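# Spell the slip's code with tiles in the board's rail

## Task

Push letter tiles all the way into the board's empty rail so that, read along the rail, they form the code printed on the slip. The loose board must finish resting fully on the table without help, tilted no more than it was at the start. Anything that stays in place only because the robot is still holding it does not count.

## Robot and tools

Robot: two Piper arms, left_arm and right_arm. Each has six revolute joints and a parallel two-finger gripper. Their root links sit in the scene frame at left_arm (+0.006, +0.342, 0) m, quat_wxyz (+1.000, 0, 0, -0.010), and right_arm (+0.037, -0.227, 0) m, quat_wxyz (+0.996, 0, 0, -0.084).

Scene frame: the origin is on the table surface midway between the arms. +z is up, +x points away from the robot over the table, and +y is toward left_arm. The arm names are labels only and do not mean the left or right side of any image.

Gripper: the fingers point along the gripper's +z axis and separate along its y axis. The reported hand point lies between the finger pads, roughly 5 mm short of the tips.

execute_actions: takes actions, a list holding zero or one item, and an optional pictures boolean (images are included by default). An empty list moves nothing and just reports the state. A motion item is {"rows": [...], "steps": n}. rows holds 1 to 15 rows, and steps is at most 15 (default 15). Each control step lasts 1/30 s and uses one row; if there are fewer rows than steps, the final row is repeated. A wait item has only steps (up to 300) and no rows; it returns after that many steps since the previous result, and thinking time counts toward them. A refused call sends nothing.

Row layout: one flat list of 14 numbers covering both arms, always all 14 even when one arm should stay put. First the left_arm's six joint targets and then its gripper opening, then the right_arm's six joints and opening. Joint values are absolute target angles in radians, in the same units and order as the Joint positions line, not offsets. Column order and stated ranges: waist -2.618 to 2.618, shoulder 0.000 to 3.140, elbow -2.967 to 0.000, forearm roll -1.745 to 1.745, wrist pitch -1.220 to 1.220, wrist roll -2.094 to 2.094. A target more than 0.013 rad beyond a range end, and also further out than the current angle, gets the call refused. The true end stop may differ from the stated one by up to 0.013 rad either way; a target beyond it is clipped to the stop and the result then reports "joint sent to its limit" (possibly about an action still running). No such line does not prove more travel is available.

Opening: an absolute value from -1 (closed) to +1 (fully open, 0.070 m pad gap). Going from open to closed needs about 1.0 s or more. Away from the extremes, the fingers move to where grip_measured would read the value you give. To hold something, command about 0.04 less than its grip_measured; a smaller difference grips more gently. Pads push up to roughly 20 N each, and a fast close can squeeze harder or even spring open.

Motion limits: joint targets move at most 3 rad/s and take 0.6 s to reach that speed from rest; all joints of one arm are slowed together so they finish at once. Each step, targets are kept within 0.867 rad of the measured angle, and if a step would move the hand more than 70 mm from where it measurably is, that arm's targets are pulled back toward the measured angles. Between calls the arms keep heading for the last row sent until they have nearly stopped or a step is HELD; after that only a new action moves them on.

Results: the state line shows, for each arm, end_effector_position (m) and end_effector_quat_wxyz in the scene frame; the printed hand position can be off, more so when reaching far. Joint positions lists each arm's joint angles (rad) and then the pad gap (m). grip_measured gives the finger opening on the command scale; each gripper's reading carries its own fixed error of up to about 1 mm. "joint command not followed" means a clearance check altered or blocked some joint targets; the rest of the row still ran. HELD marks steps where all or part of your row was not sent. A torque fault (contact torque at a joint's load limit) freezes that arm for 10 s and drops the rest of the call. Load limits: 21.6 N m for waist, shoulder and elbow; 7.52 N m for the three wrist joints, whose motors actually manage only about 4 N m, so a heavy held item plus contact can make them yield. MOTOR HOT appears from 65 °C; at 80 °C an OVER-TEMPERATURE FAULT makes that arm and its gripper go limp and fall until cooled. Holding loads heats motors, even while idle.

zoom_image: camera (one of cam_head_left, cam_head_right, cam_low, cam_left_wrist, cam_right_wrist; each image is 672x504) and region [x0, y0, x1, y1] in pixels from the top-left corner, no larger than 504 by 504. It enlarges part of that camera's latest picture.

show_instructions: no arguments; shows the scene's reference pages. read_manual: optional section, default "licences"; returns URDF licence text. finished_scene: scene, the current scene's number; ends and grades that scene irreversibly, and the goal must then hold on its own.

Avoid: knocking or placing anything off the table, letting the arms collide or press on each other, dropping tiles, slamming, and hard shoves, especially against the unfixed board, which must remain upright. Expect occasional brief tugs on held parts or pushes on loose objects. Release everything before finishing.

Each tool is called after "Call:" in YAML: its name, and indented under it one key for each argument.

## Session

Call:
show_instructions:

Call:
execute_actions:
  actions: []

Reference images for this scene: letter rail manual.

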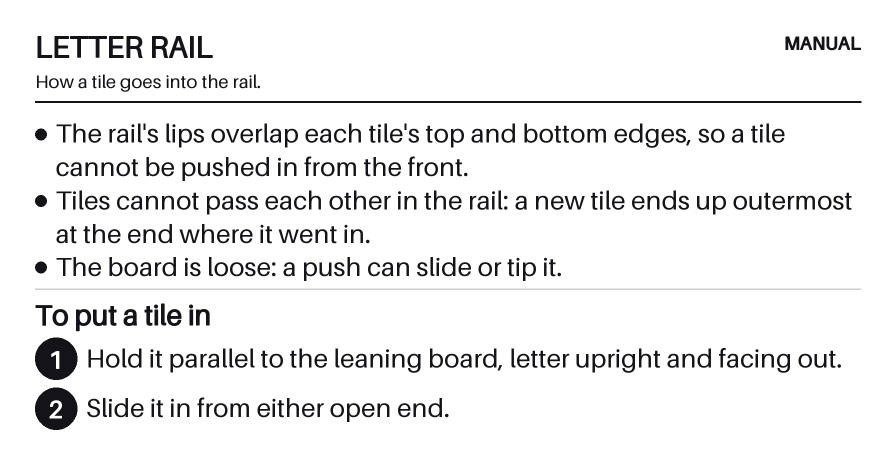

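Scene clock: 0.00 s of 7877.00 s.
left_arm: end_effector_position=(+0.1704, +0.6171, +0.1444) grip_measured=+1.00 end_effector_quat_wxyz=(+0.093, -0.256, +0.950, +0.153) | right_arm: end_effector_position=(+0.3999, -0.4718, +0.2383) grip_measured=+1.00 end_effector_quat_wxyz=(-0.025, -0.303, +0.730, -0.612)
Joint positions: left_arm=[ 0.973  1.434 -1.035  0.145  0.921  0.359  0.07 ] | right_arm=[ 0.021  1.662 -1.049 -1.591  1.015  0.033  0.07 ]

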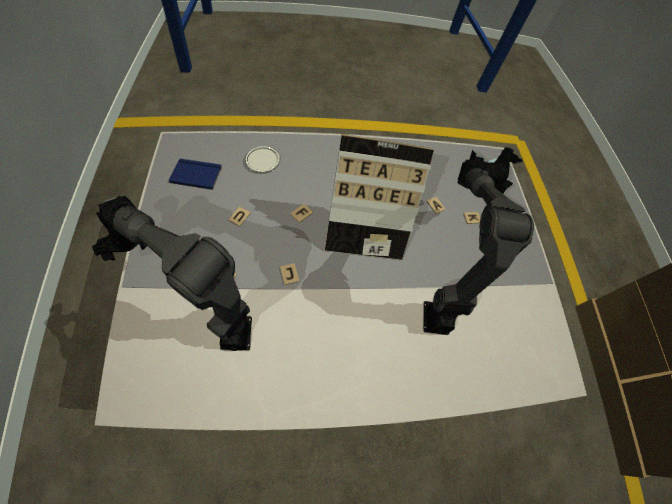

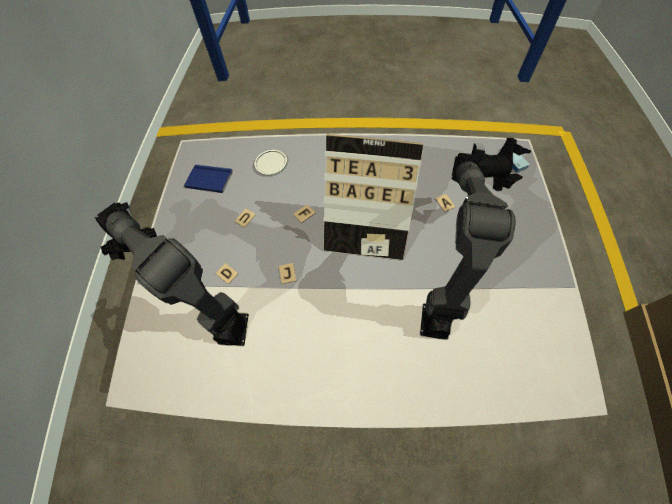

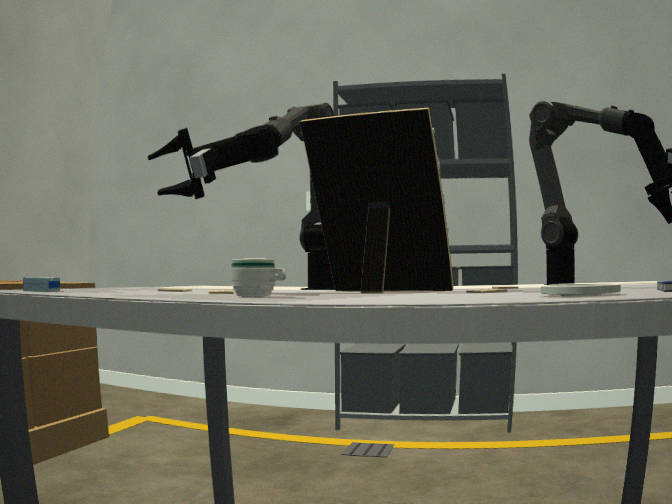

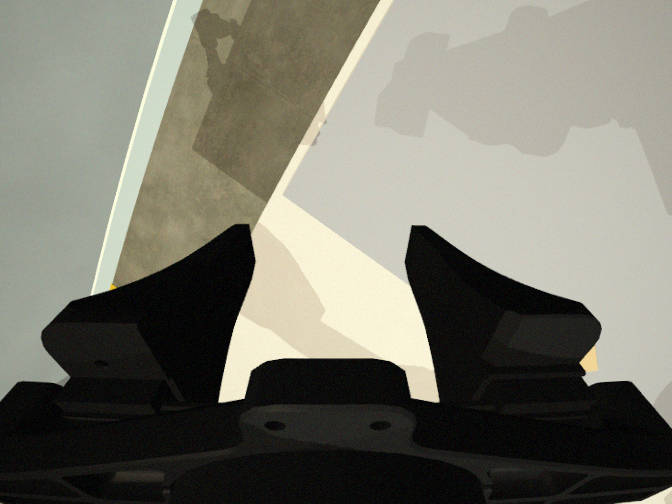

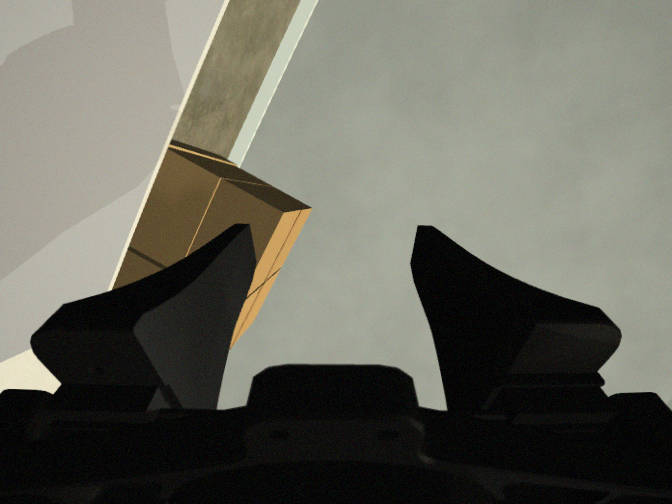

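Call:
zoom_image:
  camera: "cam_head_left"
  region: [270, 120, 500, 290]

Call:
zoom_image:
  camera: "cam_low"
  region: [270, 90, 480, 300]

Region (270, 120, 500, 290) of cam_head_left's 672x504 image, scaled by 2.191, with more detail than that image has; it fills the top 373 rows of this view, and the rest is white.

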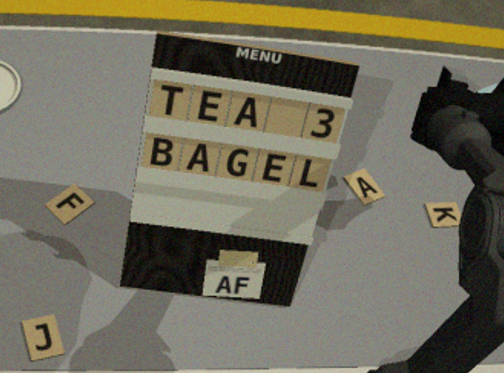

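Region (270, 90, 480, 300) of cam_low's 672x504 image, scaled by 2.400, with more detail than that image has.

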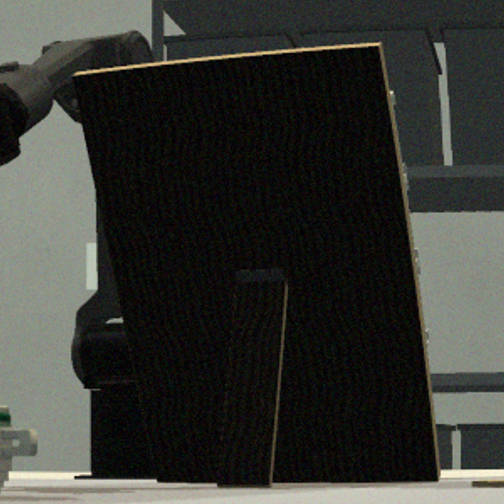

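Call:
execute_actions:
  actions:
    - {"rows":[[-0.2,1.85,-1.4,0,1.15,0.2,0.7,0.0,1.8,-1.28,0,1.1,-0.57,0.7]],"steps":15}
  pictures: false

Call:
execute_actions:
  actions:
    - {"steps":25}
  pictures: false

Call:
execute_actions:
  actions:
    - {"rows":[[-0.447,2.101,-1.5815,0,1.138,0.45,0.7,0.047,1.9065,-1.28,0,1.03,-0.57,0.7]],"steps":15}
  pictures: false

Call:
execute_actions:
  actions:
    - {"steps":8}

Scene clock: 28.10 s of 7877.00 s.
left_arm: end_effector_position=(+0.3015, +0.5176, +0.1257) grip_measured=+0.70 end_effector_quat_wxyz=(+0.085, -0.083, +0.990, +0.075) | right_arm: end_effector_position=(+0.3722, -0.4468, +0.1583) grip_measured=+0.70 end_effector_quat_wxyz=(-0.079, -0.284, +0.859, -0.418)
Joint positions: left_arm=[ 0.511  1.616 -1.194  0.082  1.02   0.29   0.06 ] | right_arm=[ 0.01   1.735 -1.17  -1.009  1.06  -0.285  0.06 ]
Steps of this call (steps 1 to 90: nothing new was sent; then 24.60 s passed at rest; steps 91 to 105: all 15 steps of this action). Readings (joint positions):
91: left_arm=[0.972 1.435 -1.035 0.145 0.921 0.359] | right_arm=[0.021 1.662 -1.049 -1.590 1.015 0.032]
92: left_arm=[0.966 1.437 -1.037 0.145 0.923 0.358] | right_arm=[0.021 1.663 -1.050 -1.583 1.015 0.028]
94: left_arm=[0.934 1.452 -1.051 0.140 0.931 0.352] | right_arm=[0.021 1.667 -1.058 -1.550 1.018 0.005]
98: left_arm=[0.802 1.513 -1.104 0.118 0.965 0.329] | right_arm=[0.018 1.688 -1.093 -1.418 1.031 -0.085]
105: the state above

Scene clock: 28.93 s of 7877.00 s.
left_arm: end_effector_position=(+0.3674, +0.2613, +0.0937) grip_measured=+0.70 end_effector_quat_wxyz=(+0.029, +0.208, +0.978, -0.001) | right_arm: end_effector_position=(+0.3787, -0.2858, +0.0824) grip_measured=+0.70 end_effector_quat_wxyz=(+0.018, -0.199, +0.980, -0.007)
Joint positions: left_arm=[-0.2    1.851 -1.4   -0.001  1.15   0.2    0.059] | right_arm=[-0.     1.8   -1.28  -0.001  1.1   -0.57   0.06 ]
Steps of this call (steps 1 to 25: the robot went on to your last target). Readings (joint positions):
1: left_arm=[0.471 1.629 -1.206 0.077 1.028 0.285] | right_arm=[0.010 1.740 -1.178 -0.948 1.063 -0.306]
2: left_arm=[0.430 1.642 -1.217 0.073 1.035 0.280] | right_arm=[0.009 1.744 -1.186 -0.888 1.065 -0.325]
4: left_arm=[0.349 1.669 -1.241 0.063 1.050 0.270] | right_arm=[0.008 1.752 -1.199 -0.767 1.070 -0.358]
8: left_arm=[0.188 1.722 -1.287 0.045 1.079 0.249] | right_arm=[0.005 1.767 -1.224 -0.530 1.079 -0.424]
25: the state above

Scene clock: 29.43 s of 7877.00 s.
left_arm: end_effector_position=(+0.3747, +0.1552, +0.0389) grip_measured=+0.70 end_effector_quat_wxyz=(-0.001, +0.444, +0.896, -0.000) | right_arm: end_effector_position=(+0.3904, -0.2704, +0.0448) grip_measured=+0.70 end_effector_quat_wxyz=(+0.000, -0.223, +0.975, -0.000)
Joint positions: left_arm=[-0.45   2.104 -1.582 -0.     1.138  0.451  0.059] | right_arm=[ 0.048  1.908 -1.281 -0.     1.03  -0.57   0.059]
Steps of this call (steps 1 to 15: all 15 steps of this action). Readings (joint positions):
1: left_arm=[-0.201 1.851 -1.401 -0.001 1.150 0.200] | right_arm=[-0.000 1.801 -1.280 -0.001 1.100 -0.570]
2: left_arm=[-0.206 1.857 -1.406 0.000 1.150 0.206] | right_arm=[0.002 1.807 -1.281 -0.001 1.096 -0.570]
4: left_arm=[-0.236 1.888 -1.430 0.000 1.150 0.239] | right_arm=[0.015 1.838 -1.281 -0.001 1.075 -0.570]
8: left_arm=[-0.361 2.015 -1.521 0.000 1.143 0.366] | right_arm=[0.047 1.910 -1.281 -0.001 1.030 -0.570]
15: the state above

Scene clock: 29.70 s of 7877.00 s.
left_arm: end_effector_position=(+0.3754, +0.1561, +0.0402) grip_measured=+0.70 end_effector_quat_wxyz=(+0.000, +0.442, +0.897, -0.000) | right_arm: end_effector_position=(+0.3905, -0.2704, +0.0453) grip_measured=+0.70 end_effector_quat_wxyz=(+0.001, -0.222, +0.975, -0.000)
Joint positions: left_arm=[-0.447  2.101 -1.582 -0.     1.138  0.45   0.06 ] | right_arm=[ 0.048  1.907 -1.281 -0.     1.03  -0.57   0.059]
Steps of this call (steps 1 to 8: the robot went on to your last target). Readings (joint positions):
1: left_arm=[-0.448 2.103 -1.582 -0.000 1.138 0.451] | right_arm=[0.048 1.908 -1.281 -0.000 1.030 -0.570]
2: left_arm=[-0.448 2.103 -1.582 -0.000 1.138 0.450] | right_arm=[0.048 1.908 -1.281 -0.000 1.030 -0.570]
4: left_arm=[-0.447 2.102 -1.582 -0.000 1.138 0.450] | right_arm=[0.048 1.907 -1.281 -0.000 1.030 -0.570]
8: the state above

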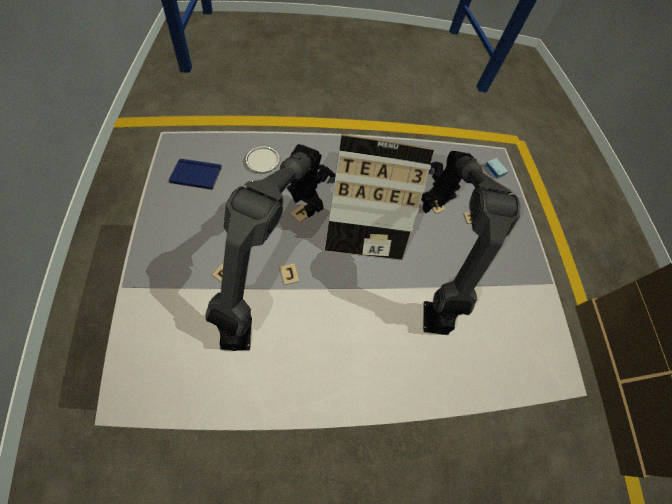

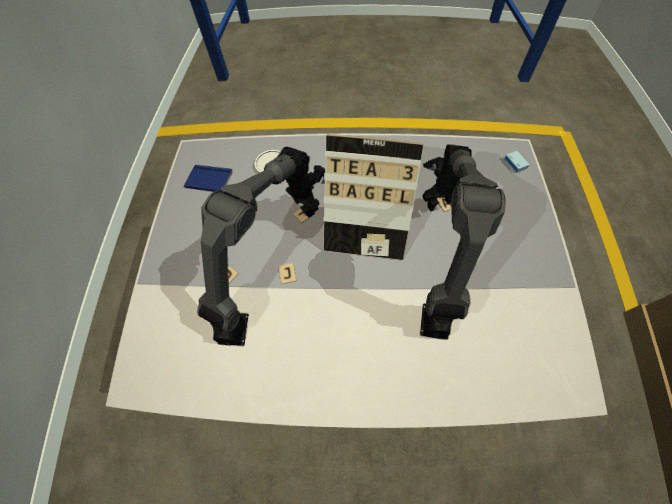

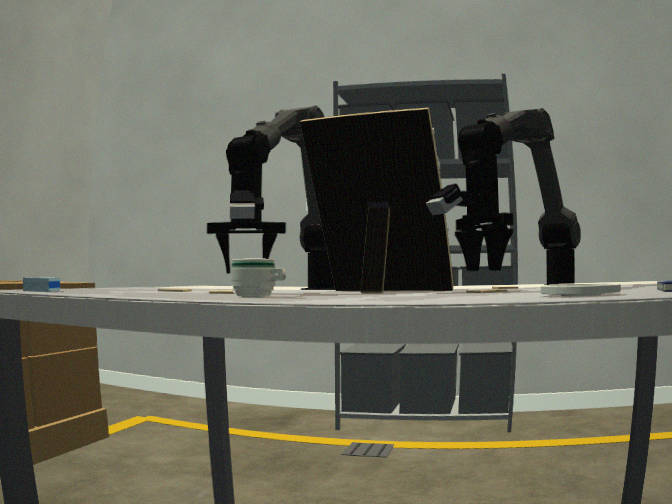

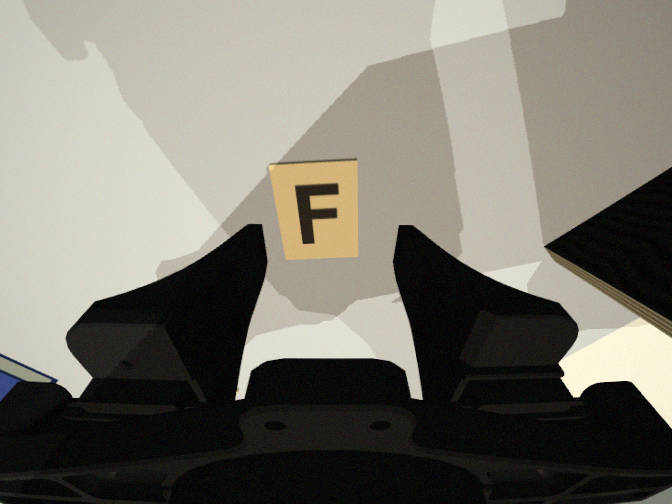

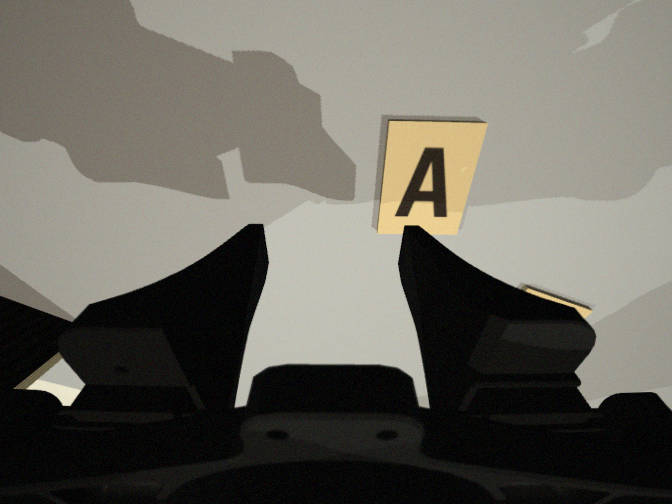

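Call:
execute_actions:
  actions:
    - {"rows":[[-0.43,2.141,-1.567,0,1.084,0.40,0.7,-0.03,2.066,-1.44,0,1.032,-0.63,0.7]],"steps":15}

Scene clock: 45.10 s of 7877.00 s.
left_arm: end_effector_position=(+0.3815, +0.1614, +0.0194) grip_measured=+0.70 end_effector_quat_wxyz=(-0.001, +0.412, +0.911, +0.000) | right_arm: end_effector_position=(+0.4235, -0.3059, +0.0211) grip_measured=+0.70 end_effector_quat_wxyz=(-0.000, -0.213, +0.977, +0.000)
Joint positions: left_arm=[-0.429  2.142 -1.565  0.     1.083  0.4    0.059] | right_arm=[-0.032  2.068 -1.441  0.     1.032 -0.63   0.059]
Steps of this call (steps 1 to 15: the robot went on to your last target; steps 16 to 90: nothing new was sent; then 11.90 s passed at rest; steps 91 to 105: all 15 steps of this action). Readings (joint positions):
91: left_arm=[-0.447 2.101 -1.581 0.000 1.137 0.449] | right_arm=[0.046 1.907 -1.280 0.000 1.030 -0.570]
92: left_arm=[-0.445 2.104 -1.580 0.000 1.130 0.442] | right_arm=[0.043 1.912 -1.285 0.000 1.031 -0.572]
94: left_arm=[-0.437 2.124 -1.572 0.000 1.099 0.414] | right_arm=[0.028 1.943 -1.317 0.000 1.031 -0.584]
98: left_arm=[-0.429 2.143 -1.565 0.000 1.082 0.398] | right_arm=[-0.021 2.045 -1.419 0.000 1.031 -0.622]
105: the state above

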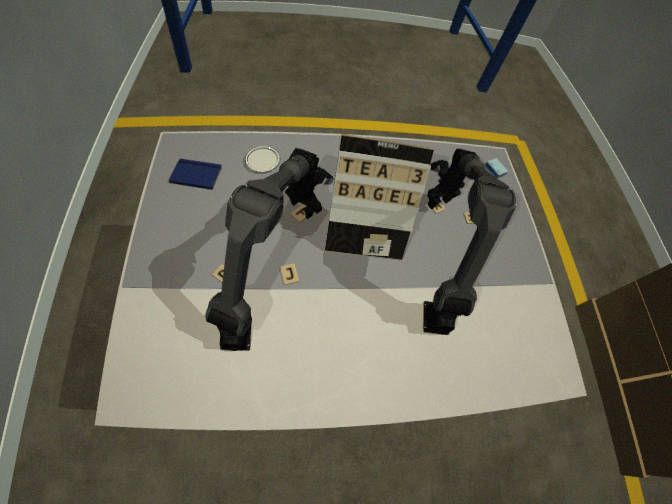

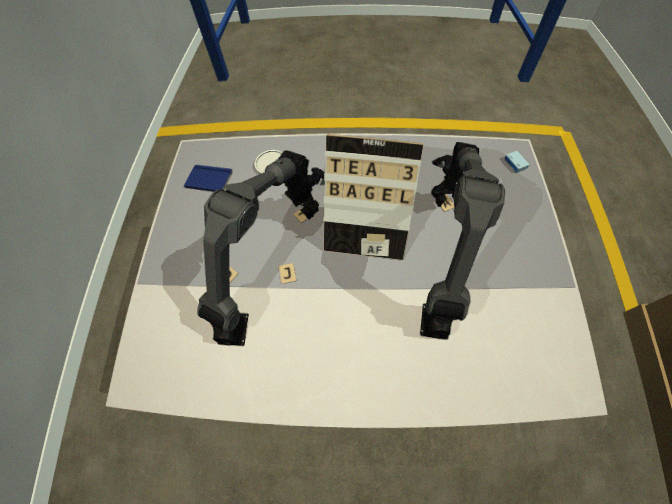

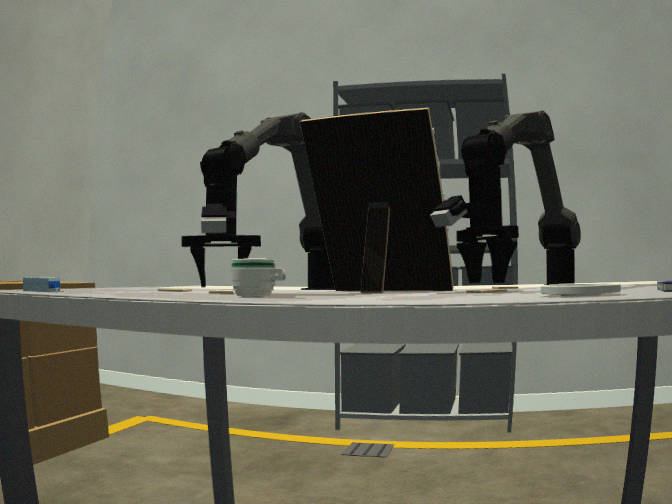

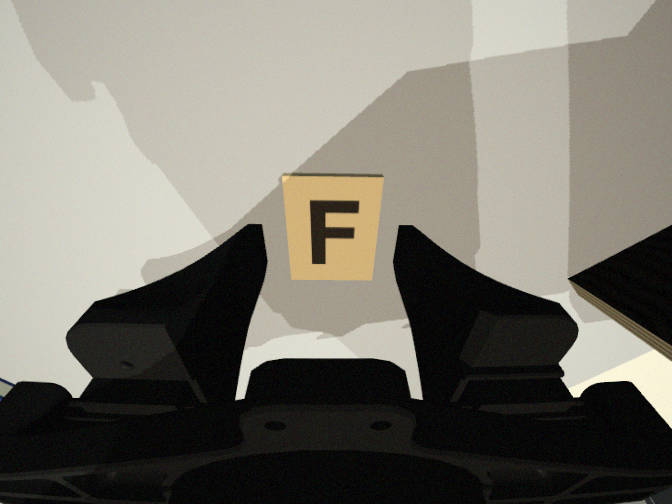

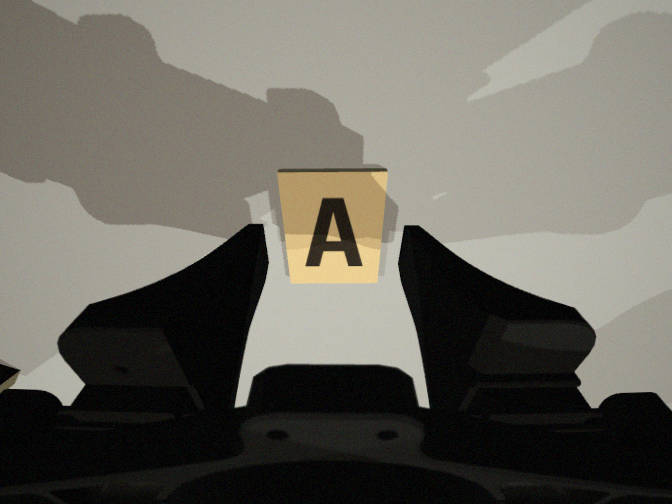

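Call:
execute_actions:
  actions:
    - {"rows":[[-0.43,2.1605,-1.543,0,1.0405,0.40,0.45,-0.03,2.082,-1.4245,0,1.0,-0.63,0.45]],"steps":15}

Call:
zoom_image:
  camera: "cam_low"
  region: [440, 250, 540, 310]

Call:
zoom_image:
  camera: "cam_low"
  region: [160, 250, 260, 310]

Scene clock: 50.30 s of 7877.00 s.
left_arm: end_effector_position=(+0.3816, +0.1609, +0.0063) grip_measured=+0.45 end_effector_quat_wxyz=(-0.000, +0.412, +0.911, -0.000) | right_arm: end_effector_position=(+0.4231, -0.3052, +0.0114) grip_measured=+0.45 end_effector_quat_wxyz=(-0.000, -0.214, +0.977, +0.000)
Joint positions: left_arm=[-0.43   2.161 -1.543 -0.     1.04   0.4    0.051] | right_arm=[-0.03   2.082 -1.423 -0.     1.    -0.63   0.051]
Steps of this call (steps 1 to 15: the robot went on to your last target; steps 16 to 90: nothing new was sent; then 1.70 s passed at rest; steps 91 to 105: all 15 steps of this action). Readings (joint positions):
91: left_arm=[-0.430 2.141 -1.567 -0.000 1.084 0.400] | right_arm=[-0.030 2.066 -1.439 -0.000 1.031 -0.630]
92: left_arm=[-0.430 2.142 -1.565 -0.000 1.078 0.400] | right_arm=[-0.030 2.068 -1.436 -0.000 1.024 -0.630]
94: left_arm=[-0.430 2.153 -1.551 -0.000 1.049 0.400] | right_arm=[-0.030 2.078 -1.425 -0.000 1.000 -0.630]
98: left_arm=[-0.430 2.161 -1.543 -0.000 1.039 0.400] | right_arm=[-0.030 2.082 -1.423 -0.000 0.999 -0.630]
105: the state above

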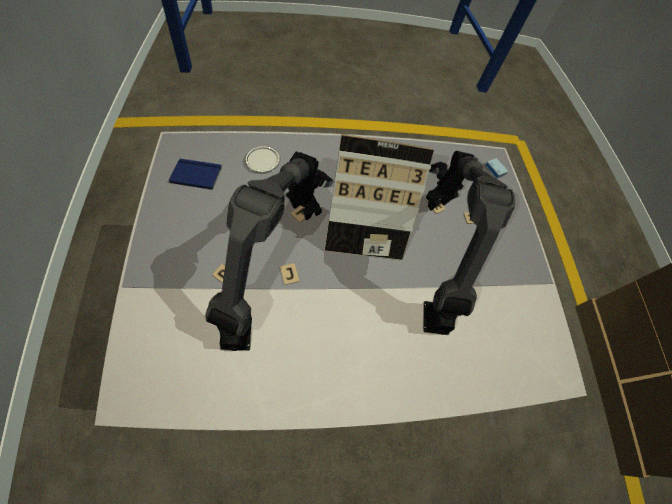

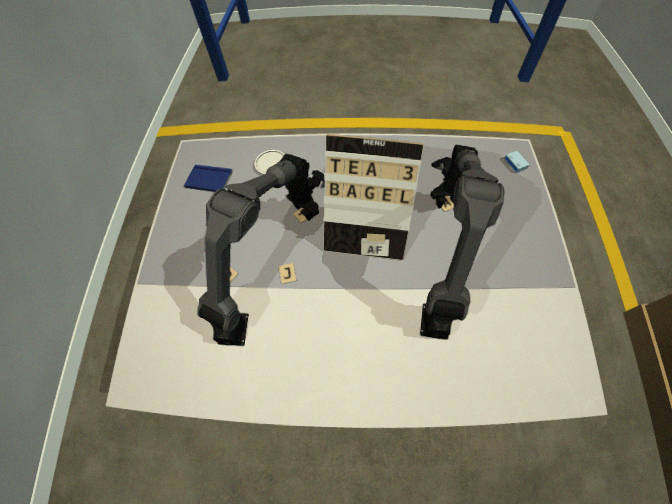

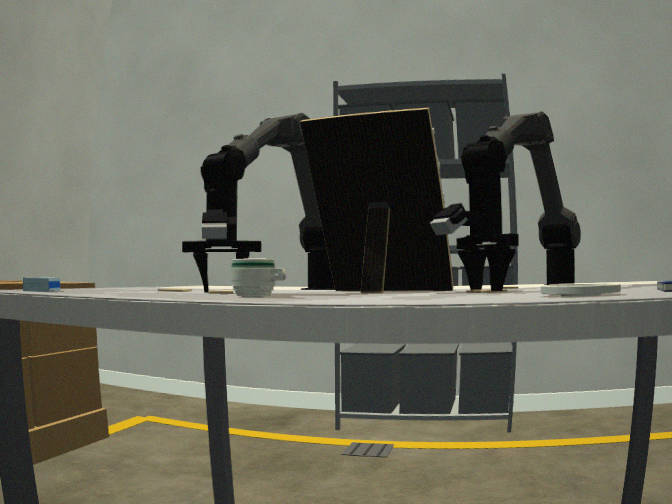

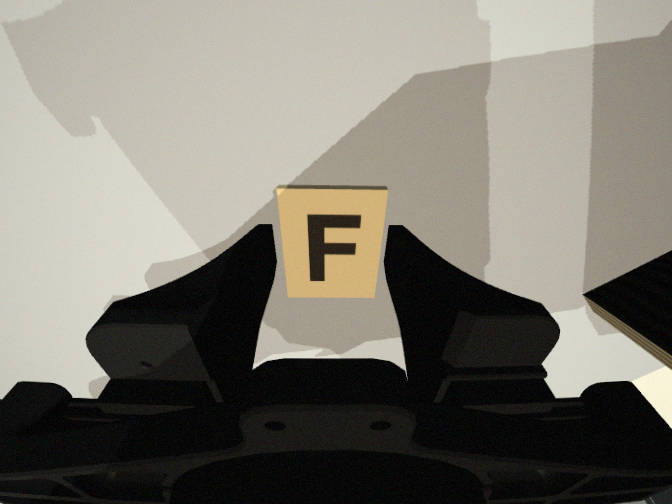

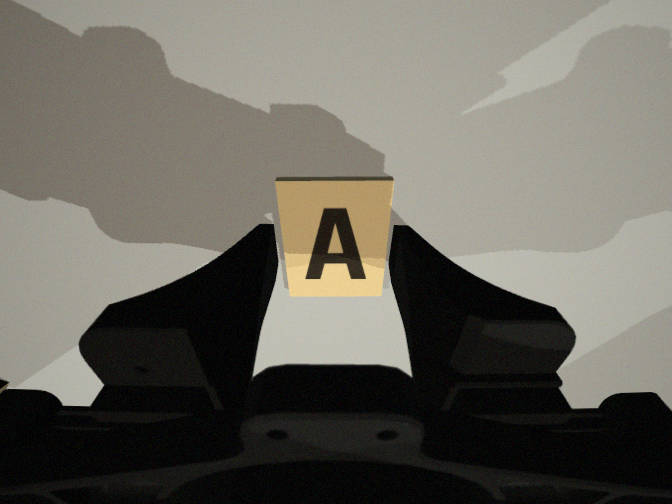

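Region (440, 250, 540, 310) of cam_low's 672x504 image, scaled by 5.040, with more detail than that image has; it fills the top 302 rows of this view, and the rest is white.

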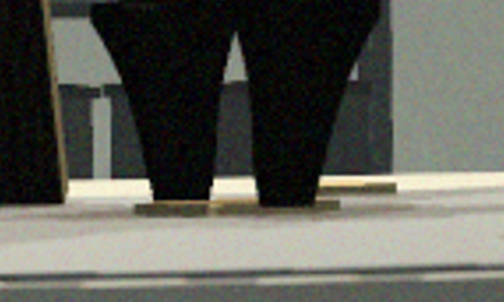

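Region (160, 250, 260, 310) of cam_low's 672x504 image, scaled by 5.040, with more detail than that image has; it fills the top 302 rows of this view, and the rest is white.

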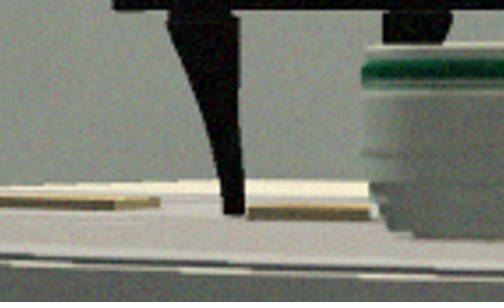

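Call:
execute_actions:
  actions:
    - {"rows":[[-0.43,2.1625,-1.5405,0,1.036,0.40,0.45,-0.03,2.084,-1.4225,0,0.996,-0.63,0.45],[-0.43,2.1625,-1.5405,0,1.036,0.40,0.45,-0.03,2.084,-1.4225,0,0.996,-0.63,0.45],[-0.43,2.1625,-1.5405,0,1.036,0.40,0.45,-0.03,2.084,-1.4225,0,0.996,-0.63,0.45],[-0.43,2.1625,-1.5405,0,1.036,0.40,0.45,-0.03,2.084,-1.4225,0,0.996,-0.63,0.45],[-0.43,2.1625,-1.5405,0,1.036,0.40,0.4,-0.03,2.084,-1.4225,0,0.996,-0.63,0.4],[-0.43,2.1625,-1.5405,0,1.036,0.40,0.36,-0.03,2.084,-1.4225,0,0.996,-0.63,0.36],[-0.43,2.1625,-1.5405,0,1.036,0.40,0.33,-0.03,2.084,-1.4225,0,0.996,-0.63,0.33],[-0.43,2.1625,-1.5405,0,1.036,0.40,0.3,-0.03,2.084,-1.4225,0,0.996,-0.63,0.3],[-0.43,2.1625,-1.5405,0,1.036,0.40,0.28,-0.03,2.084,-1.4225,0,0.996,-0.63,0.28],[-0.43,2.1625,-1.5405,0,1.036,0.40,0.26,-0.03,2.084,-1.4225,0,0.996,-0.63,0.26],[-0.43,2.1625,-1.5405,0,1.036,0.40,0.24,-0.03,2.084,-1.4225,0,0.996,-0.63,0.24],[-0.43,2.1625,-1.5405,0,1.036,0.40,0.22,-0.03,2.084,-1.4225,0,0.996,-0.63,0.22],[-0.43,2.1625,-1.5405,0,1.036,0.40,0.2,-0.03,2.084,-1.4225,0,0.996,-0.63,0.2]],"steps":15}
  pictures: false

Call:
execute_actions:
  actions:
    - {"rows":[[-0.43,2.12,-1.59,0,1.13,0.40,0.2,-0.03,2.04,-1.47,0,1.085,-0.63,0.2]],"steps":12}

Call:
zoom_image:
  camera: "cam_low"
  region: [440, 240, 540, 300]

Scene clock: 64.70 s of 7877.00 s.
left_arm: end_effector_position=(+0.3817, +0.1608, +0.0060) grip_measured=+0.27 end_effector_quat_wxyz=(+0.001, +0.412, +0.911, -0.000) | right_arm: end_effector_position=(+0.4242, -0.3054, +0.0107) grip_measured=+0.27 end_effector_quat_wxyz=(+0.001, -0.214, +0.977, -0.000)
Joint positions: left_arm=[-0.43   2.161 -1.541 -0.     1.037  0.4    0.044] | right_arm=[-0.03   2.084 -1.424 -0.     0.996 -0.63   0.045]
Steps of this call (steps 1 to 15: the robot went on to your last target; steps 16 to 90: nothing new was sent; then 10.90 s passed at rest; steps 91 to 105: all 15 steps of this action). Readings (joint positions):
91: left_arm=[-0.430 2.161 -1.543 -0.000 1.040 0.400] | right_arm=[-0.030 2.083 -1.425 -0.000 0.999 -0.630]
92: left_arm=[-0.430 2.161 -1.542 -0.000 1.038 0.400] | right_arm=[-0.030 2.084 -1.425 -0.000 0.997 -0.630]
94: left_arm=[-0.430 2.161 -1.542 -0.000 1.038 0.400] | right_arm=[-0.030 2.084 -1.425 -0.000 0.997 -0.630]
98: left_arm=[-0.430 2.161 -1.541 -0.000 1.037 0.400] | right_arm=[-0.030 2.084 -1.425 -0.000 0.997 -0.630]
105: the state above

Scene clock: 65.10 s of 7877.00 s.
left_arm: end_effector_position=(+0.3812, +0.1611, +0.0353) grip_measured=+0.27 end_effector_quat_wxyz=(-0.000, +0.412, +0.911, -0.000) | right_arm: end_effector_position=(+0.4243, -0.3054, +0.0397) grip_measured=+0.27 end_effector_quat_wxyz=(+0.002, -0.214, +0.977, -0.001)
Joint positions: left_arm=[-0.43   2.118 -1.591 -0.     1.131  0.4    0.044] | right_arm=[-0.03   2.038 -1.471 -0.     1.086 -0.63   0.045]
Steps of this call (steps 1 to 12: all 12 steps of this action). Readings (joint positions):
1: left_arm=[-0.430 2.161 -1.541 -0.000 1.037 0.400] | right_arm=[-0.030 2.084 -1.424 -0.000 0.996 -0.630]
2: left_arm=[-0.430 2.160 -1.542 -0.000 1.042 0.400] | right_arm=[-0.030 2.082 -1.425 -0.000 1.003 -0.630]
4: left_arm=[-0.430 2.149 -1.557 -0.000 1.075 0.400] | right_arm=[-0.030 2.069 -1.439 -0.000 1.036 -0.630]
8: left_arm=[-0.430 2.118 -1.591 -0.000 1.131 0.400] | right_arm=[-0.030 2.038 -1.471 -0.000 1.087 -0.630]
12: the state above

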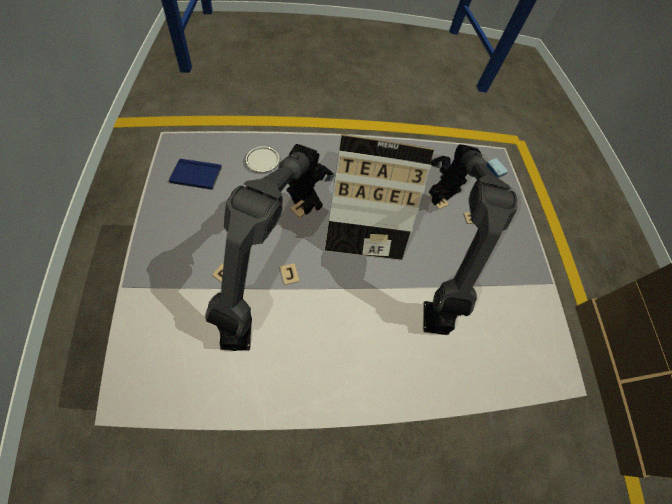

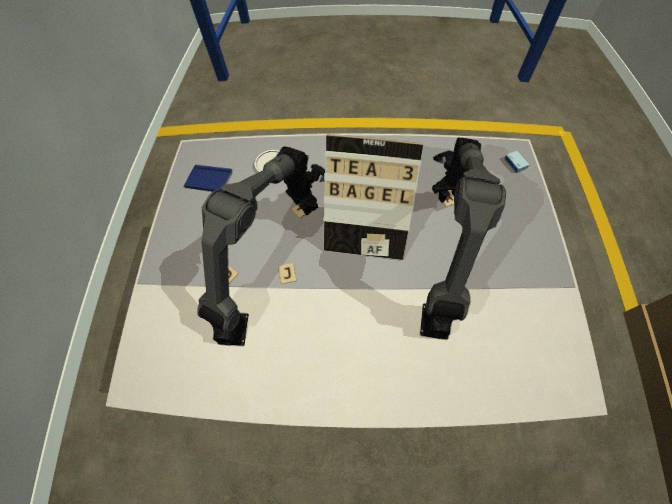

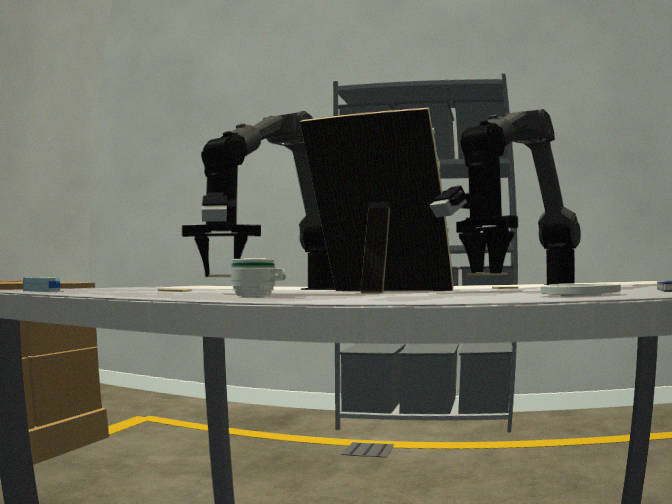

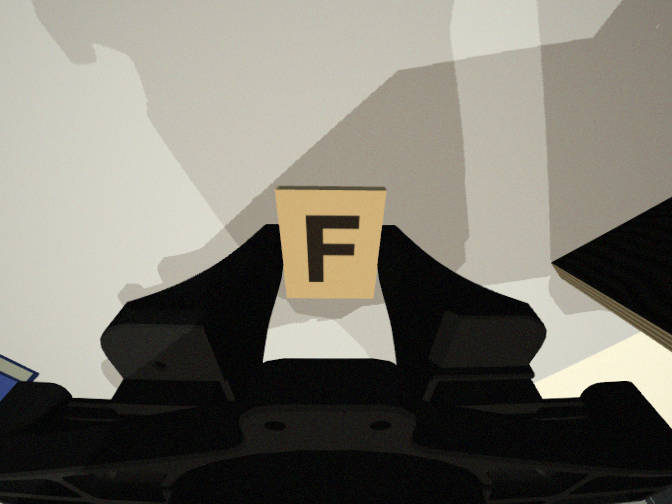

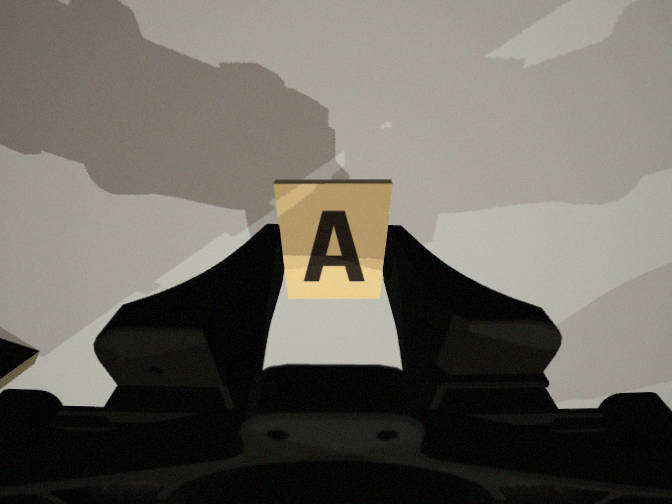

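Region (440, 240, 540, 300) of cam_low's 672x504 image, scaled by 5.040, with more detail than that image has; it fills the top 302 rows of this view, and the rest is white.

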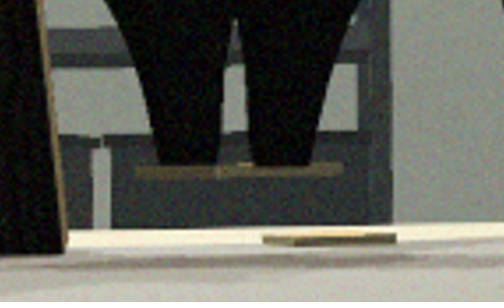

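Call:
execute_actions:
  actions:
    - {"rows":[[-0.1,1.6,-1.0,0,0.95,0.4,0.2,-0.25,1.5,-1.0,0,1.15,-0.3,0.2]],"steps":15}
  pictures: false

Call:
execute_actions:
  actions:
    - {"rows":[[-0.2,1.3,-0.6,-0.5,0.3,0.6,0.2,-0.2,0.979,-0.58,0,1.2,0,0.2]],"steps":15}
  pictures: false

Call:
execute_actions:
  actions:
    - {"steps":6}
  pictures: false

Call:
execute_actions:
  actions:
    - {"rows":[[-0.6,1.3,-0.6,-1.5,-0.4,0.96,0.2,1.552,0.979,-0.58,0,1.2,1.384,0.2]],"steps":15}
  pictures: false

Call:
execute_actions:
  actions:
    - {"steps":22}
  pictures: false

Call:
execute_actions:
  actions:
    - {"rows":[[-1.021,1.4524,-0.6084,-1.4995,-0.7432,0.9647,0.2,1.552,1.5475,-0.7135,0,0.824,1.384,0.2]],"steps":15}
  pictures: false

Call:
execute_actions:
  actions:
    - {"steps":8}
  pictures: false

Call:
execute_actions:
  actions:
    - {"rows":[[-1.021,1.4524,-0.6084,-1.4995,-0.7432,0.9647,0.2,1.552,1.598,-0.677,0,0.737,1.384,0.2]],"steps":15}

Scene clock: 92.27 s of 7877.00 s.
left_arm: end_effector_position=(+0.3232, +0.2859, +0.0771) grip_measured=+0.27 end_effector_quat_wxyz=(+0.044, +0.284, +0.958, +0.005) | right_arm: end_effector_position=(+0.2936, -0.3329, +0.1013) grip_measured=+0.27 end_effector_quat_wxyz=(+0.004, +0.023, +1.000, -0.001)
Joint positions: left_arm=[-0.156  1.688 -1.101  0.     0.982  0.4    0.044] | right_arm=[-0.221  1.57  -1.062 -0.     1.142 -0.344  0.045]
Steps of this call (steps 1 to 15: the robot went on to your last target; steps 16 to 90: nothing new was sent; then 23.67 s passed at rest; steps 91 to 105: all 15 steps of this action). Readings (joint positions):
91: left_arm=[-0.430 2.119 -1.589 -0.000 1.129 0.400] | right_arm=[-0.030 2.039 -1.469 -0.000 1.085 -0.629]
92: left_arm=[-0.427 2.115 -1.581 -0.000 1.127 0.400] | right_arm=[-0.032 2.034 -1.463 -0.000 1.085 -0.625]
94: left_arm=[-0.410 2.089 -1.549 -0.000 1.117 0.400] | right_arm=[-0.044 2.004 -1.434 -0.000 1.088 -0.605]
98: left_arm=[-0.335 1.971 -1.417 -0.000 1.077 0.400] | right_arm=[-0.099 1.870 -1.319 -0.000 1.105 -0.523]
105: the state above

Scene clock: 92.77 s of 7877.00 s.
left_arm: end_effector_position=(+0.3033, +0.2467, +0.1022) grip_measured=+0.27 end_effector_quat_wxyz=(+0.300, +0.201, +0.929, -0.077) | right_arm: end_effector_position=(+0.1628, -0.2763, +0.1023) grip_measured=+0.27 end_effector_quat_wxyz=(+0.028, +0.180, +0.983, -0.006)
Joint positions: left_arm=[-0.181  1.311 -0.62  -0.422  0.384  0.57   0.044] | right_arm=[-0.201  0.99  -0.589 -0.     1.199 -0.007  0.045]
Steps of this call (steps 1 to 15: all 15 steps of this action). Readings (joint positions):
1: left_arm=[-0.139 1.658 -1.067 -0.000 0.970 0.401] | right_arm=[-0.231 1.541 -1.037 -0.000 1.145 -0.327]
2: left_arm=[-0.127 1.626 -1.030 -0.004 0.953 0.403] | right_arm=[-0.235 1.508 -1.008 -0.000 1.148 -0.306]
4: left_arm=[-0.122 1.552 -0.941 -0.029 0.901 0.414] | right_arm=[-0.234 1.422 -0.934 -0.000 1.157 -0.253]
8: left_arm=[-0.132 1.428 -0.776 -0.133 0.730 0.457] | right_arm=[-0.224 1.212 -0.767 -0.000 1.178 -0.133]
15: the state above

Scene clock: 92.97 s of 7877.00 s.
left_arm: end_effector_position=(+0.3117, +0.2415, +0.1104) grip_measured=+0.27 end_effector_quat_wxyz=(+0.335, +0.182, +0.921, -0.084) | right_arm: end_effector_position=(+0.1603, -0.2751, +0.1013) grip_measured=+0.27 end_effector_quat_wxyz=(+0.029, +0.183, +0.983, -0.005)
Joint positions: left_arm=[-0.2    1.3   -0.6   -0.501  0.299  0.6    0.044] | right_arm=[-0.2    0.978 -0.579 -0.     1.2    0.     0.045]
Steps of this call (steps 1 to 6: the robot went on to your last target). Readings (joint positions):
1: left_arm=[-0.188 1.305 -0.610 -0.448 0.356 0.580] | right_arm=[-0.200 0.981 -0.582 -0.000 1.200 -0.002]
2: left_arm=[-0.193 1.301 -0.604 -0.469 0.334 0.588] | right_arm=[-0.200 0.978 -0.579 -0.000 1.200 0.000]
4: left_arm=[-0.199 1.300 -0.600 -0.495 0.306 0.598] | right_arm=[-0.200 0.978 -0.579 -0.000 1.200 0.000]
6: the state above

Scene clock: 93.47 s of 7877.00 s.
left_arm: end_effector_position=(+0.3464, +0.1998, +0.1650) grip_measured=+0.27 end_effector_quat_wxyz=(+0.476, +0.056, +0.869, -0.125) | right_arm: end_effector_position=(+0.1657, -0.1961, +0.1014) grip_measured=+0.27 end_effector_quat_wxyz=(+0.027, +0.183, +0.983, +0.012)
Joint positions: left_arm=[-0.456  1.3   -0.6   -1.108 -0.148  0.83   0.044] | right_arm=[ 0.406  0.979 -0.58   0.     1.2    0.606  0.045]
Steps of this call (steps 1 to 15: all 15 steps of this action). Readings (joint positions):
1: left_arm=[-0.201 1.300 -0.600 -0.501 0.299 0.600] | right_arm=[-0.198 0.978 -0.579 -0.000 1.200 0.001]
2: left_arm=[-0.204 1.300 -0.600 -0.507 0.295 0.603] | right_arm=[-0.191 0.978 -0.579 -0.000 1.200 0.007]
4: left_arm=[-0.218 1.300 -0.600 -0.539 0.269 0.617] | right_arm=[-0.159 0.979 -0.579 -0.000 1.200 0.040]
8: left_arm=[-0.278 1.300 -0.600 -0.672 0.164 0.670] | right_arm=[-0.027 0.979 -0.579 -0.000 1.200 0.173]
15: the state above

Scene clock: 94.20 s of 7877.00 s.
left_arm: end_effector_position=(+0.3415, +0.2087, +0.1667) grip_measured=+0.27 end_effector_quat_wxyz=(+0.485, -0.057, +0.866, -0.107) | right_arm: end_effector_position=(+0.0614, -0.0968, +0.1015) grip_measured=+0.27 end_effector_quat_wxyz=(+0.005, +0.000, +1.000, +0.029)
Joint positions: left_arm=[-0.6    1.3   -0.6   -1.5   -0.4    0.96   0.044] | right_arm=[ 1.552  0.979 -0.58   0.     1.2    1.384  0.045]
Steps of this call (steps 1 to 22: the robot went on to your last target). Readings (joint positions):
1: left_arm=[-0.479 1.300 -0.600 -1.172 -0.189 0.851] | right_arm=[0.477 0.979 -0.580 0.000 1.200 0.674]
2: left_arm=[-0.501 1.300 -0.600 -1.230 -0.226 0.870] | right_arm=[0.549 0.979 -0.580 0.000 1.200 0.735]
4: left_arm=[-0.537 1.300 -0.600 -1.328 -0.289 0.903] | right_arm=[0.691 0.979 -0.580 0.000 1.200 0.843]
8: left_arm=[-0.585 1.300 -0.600 -1.458 -0.373 0.946] | right_arm=[0.974 0.979 -0.580 0.000 1.200 1.023]
22: the state above

Scene clock: 94.70 s of 7877.00 s.
left_arm: end_effector_position=(+0.3034, +0.1365, +0.1473) grip_measured=+0.27 end_effector_quat_wxyz=(+0.510, +0.069, +0.856, -0.046) | right_arm: end_effector_position=(+0.0776, -0.0116, +0.0433) grip_measured=+0.27 end_effector_quat_wxyz=(+0.001, +0.000, +1.000, +0.003)
Joint positions: left_arm=[-1.006  1.448 -0.608 -1.499 -0.73   0.965  0.044] | right_arm=[ 1.552  1.473 -0.696  0.     0.874  1.384  0.045]
Steps of this call (steps 1 to 15: all 15 steps of this action). Readings (joint positions):
1: left_arm=[-0.601 1.300 -0.600 -1.500 -0.401 0.960] | right_arm=[1.552 0.980 -0.580 0.000 1.200 1.384]
2: left_arm=[-0.608 1.302 -0.600 -1.500 -0.406 0.960] | right_arm=[1.552 0.987 -0.582 0.000 1.195 1.384]
4: left_arm=[-0.640 1.313 -0.600 -1.500 -0.433 0.960] | right_arm=[1.552 1.019 -0.589 0.000 1.174 1.384]
8: left_arm=[-0.772 1.362 -0.602 -1.500 -0.541 0.962] | right_arm=[1.552 1.151 -0.621 0.000 1.086 1.384]
15: the state above

Scene clock: 94.97 s of 7877.00 s.
left_arm: end_effector_position=(+0.3016, +0.1342, +0.1471) grip_measured=+0.27 end_effector_quat_wxyz=(+0.513, +0.073, +0.854, -0.043) | right_arm: end_effector_position=(+0.0797, -0.0005, +0.0299) grip_measured=+0.27 end_effector_quat_wxyz=(-0.000, +0.000, +1.000, -0.001)
Joint positions: left_arm=[-1.022  1.453 -0.608 -1.499 -0.744  0.965  0.044] | right_arm=[ 1.552  1.549 -0.714  0.     0.824  1.384  0.045]
Steps of this call (steps 1 to 8: the robot went on to your last target). Readings (joint positions):
1: left_arm=[-1.017 1.451 -0.608 -1.499 -0.739 0.965] | right_arm=[1.552 1.500 -0.702 0.000 0.857 1.384]
2: left_arm=[-1.022 1.453 -0.608 -1.499 -0.743 0.965] | right_arm=[1.552 1.521 -0.707 0.000 0.844 1.384]
4: left_arm=[-1.022 1.453 -0.608 -1.499 -0.744 0.965] | right_arm=[1.552 1.546 -0.712 0.000 0.827 1.384]
8: the state above

Scene clock: 95.47 s of 7877.00 s.
left_arm: end_effector_position=(+0.3017, +0.1343, +0.1473) grip_measured=+0.27 end_effector_quat_wxyz=(+0.513, +0.073, +0.854, -0.043) | right_arm: end_effector_position=(+0.0798, -0.0005, +0.0113) grip_measured=+0.27 end_effector_quat_wxyz=(-0.000, +0.000, +1.000, -0.000)
Joint positions: left_arm=[-1.021  1.453 -0.608 -1.499 -0.743  0.965  0.044] | right_arm=[ 1.552  1.599 -0.677 -0.     0.737  1.384  0.045]
Steps of this call (steps 1 to 15: all 15 steps of this action). Readings (joint positions):
1: left_arm=[-1.021 1.453 -0.608 -1.499 -0.744 0.965] | right_arm=[1.552 1.549 -0.714 0.000 0.823 1.384]
2: left_arm=[-1.021 1.453 -0.608 -1.499 -0.744 0.965] | right_arm=[1.552 1.551 -0.713 -0.000 0.817 1.384]
4: left_arm=[-1.021 1.453 -0.608 -1.499 -0.744 0.965] | right_arm=[1.552 1.568 -0.700 -0.000 0.784 1.384]
8: left_arm=[-1.021 1.453 -0.608 -1.499 -0.744 0.965] | right_arm=[1.552 1.599 -0.677 -0.000 0.735 1.384]
15: the state above

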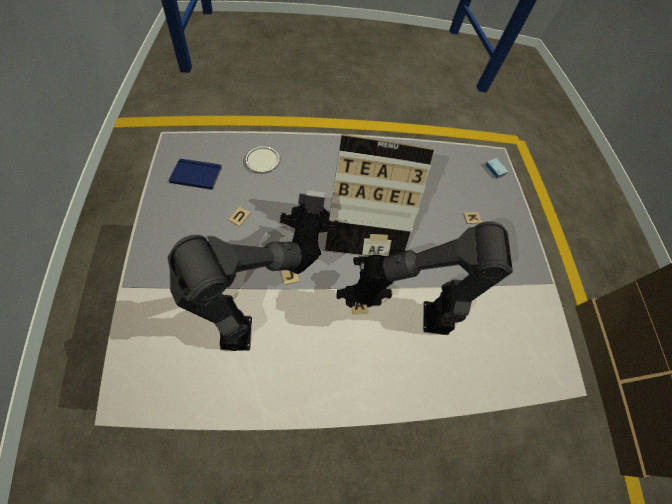

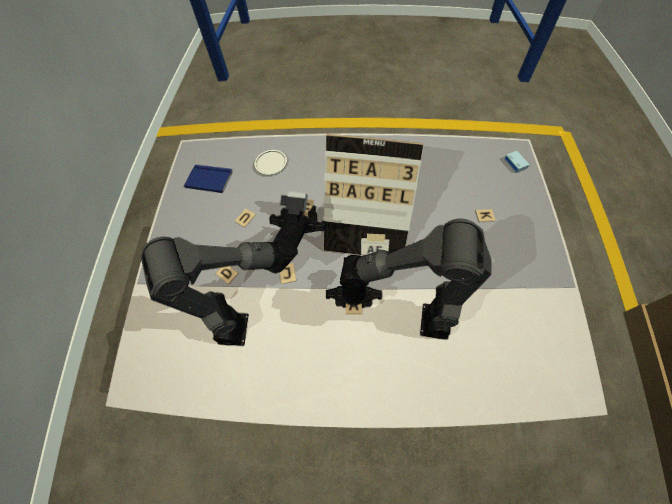

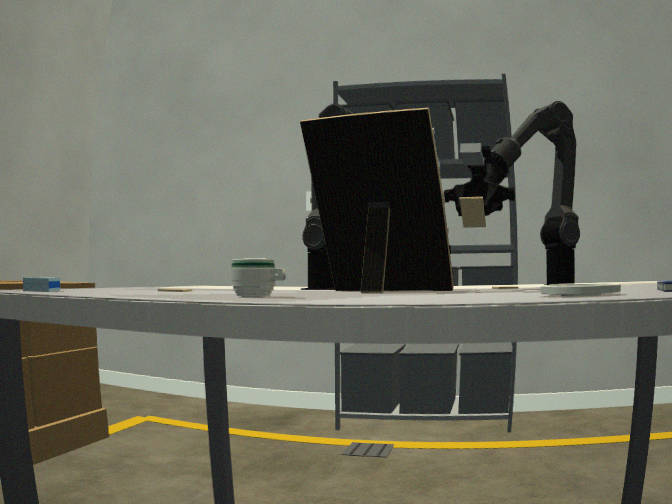

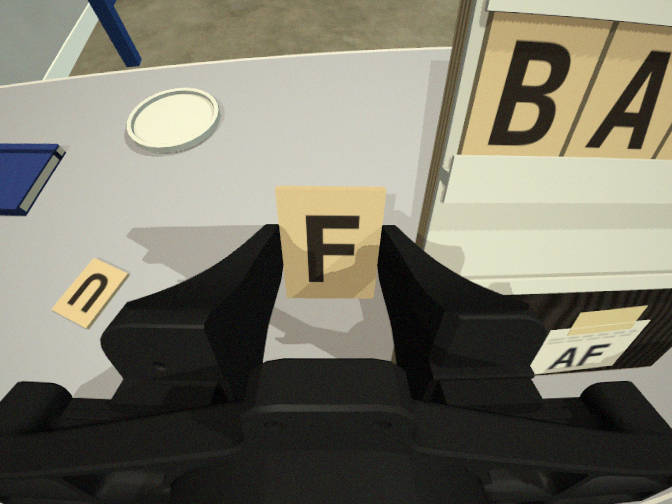

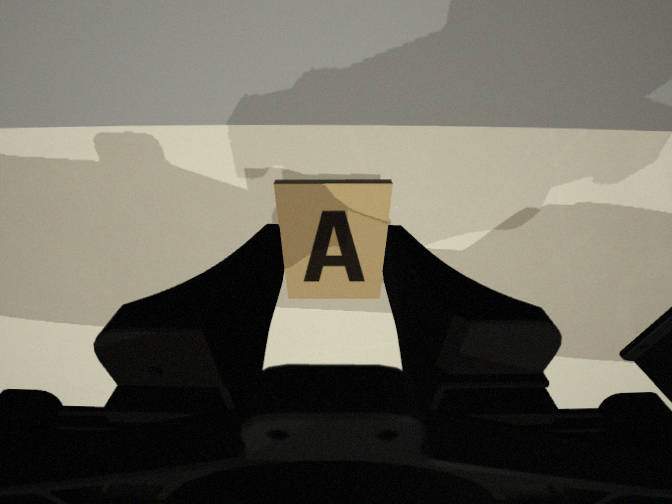

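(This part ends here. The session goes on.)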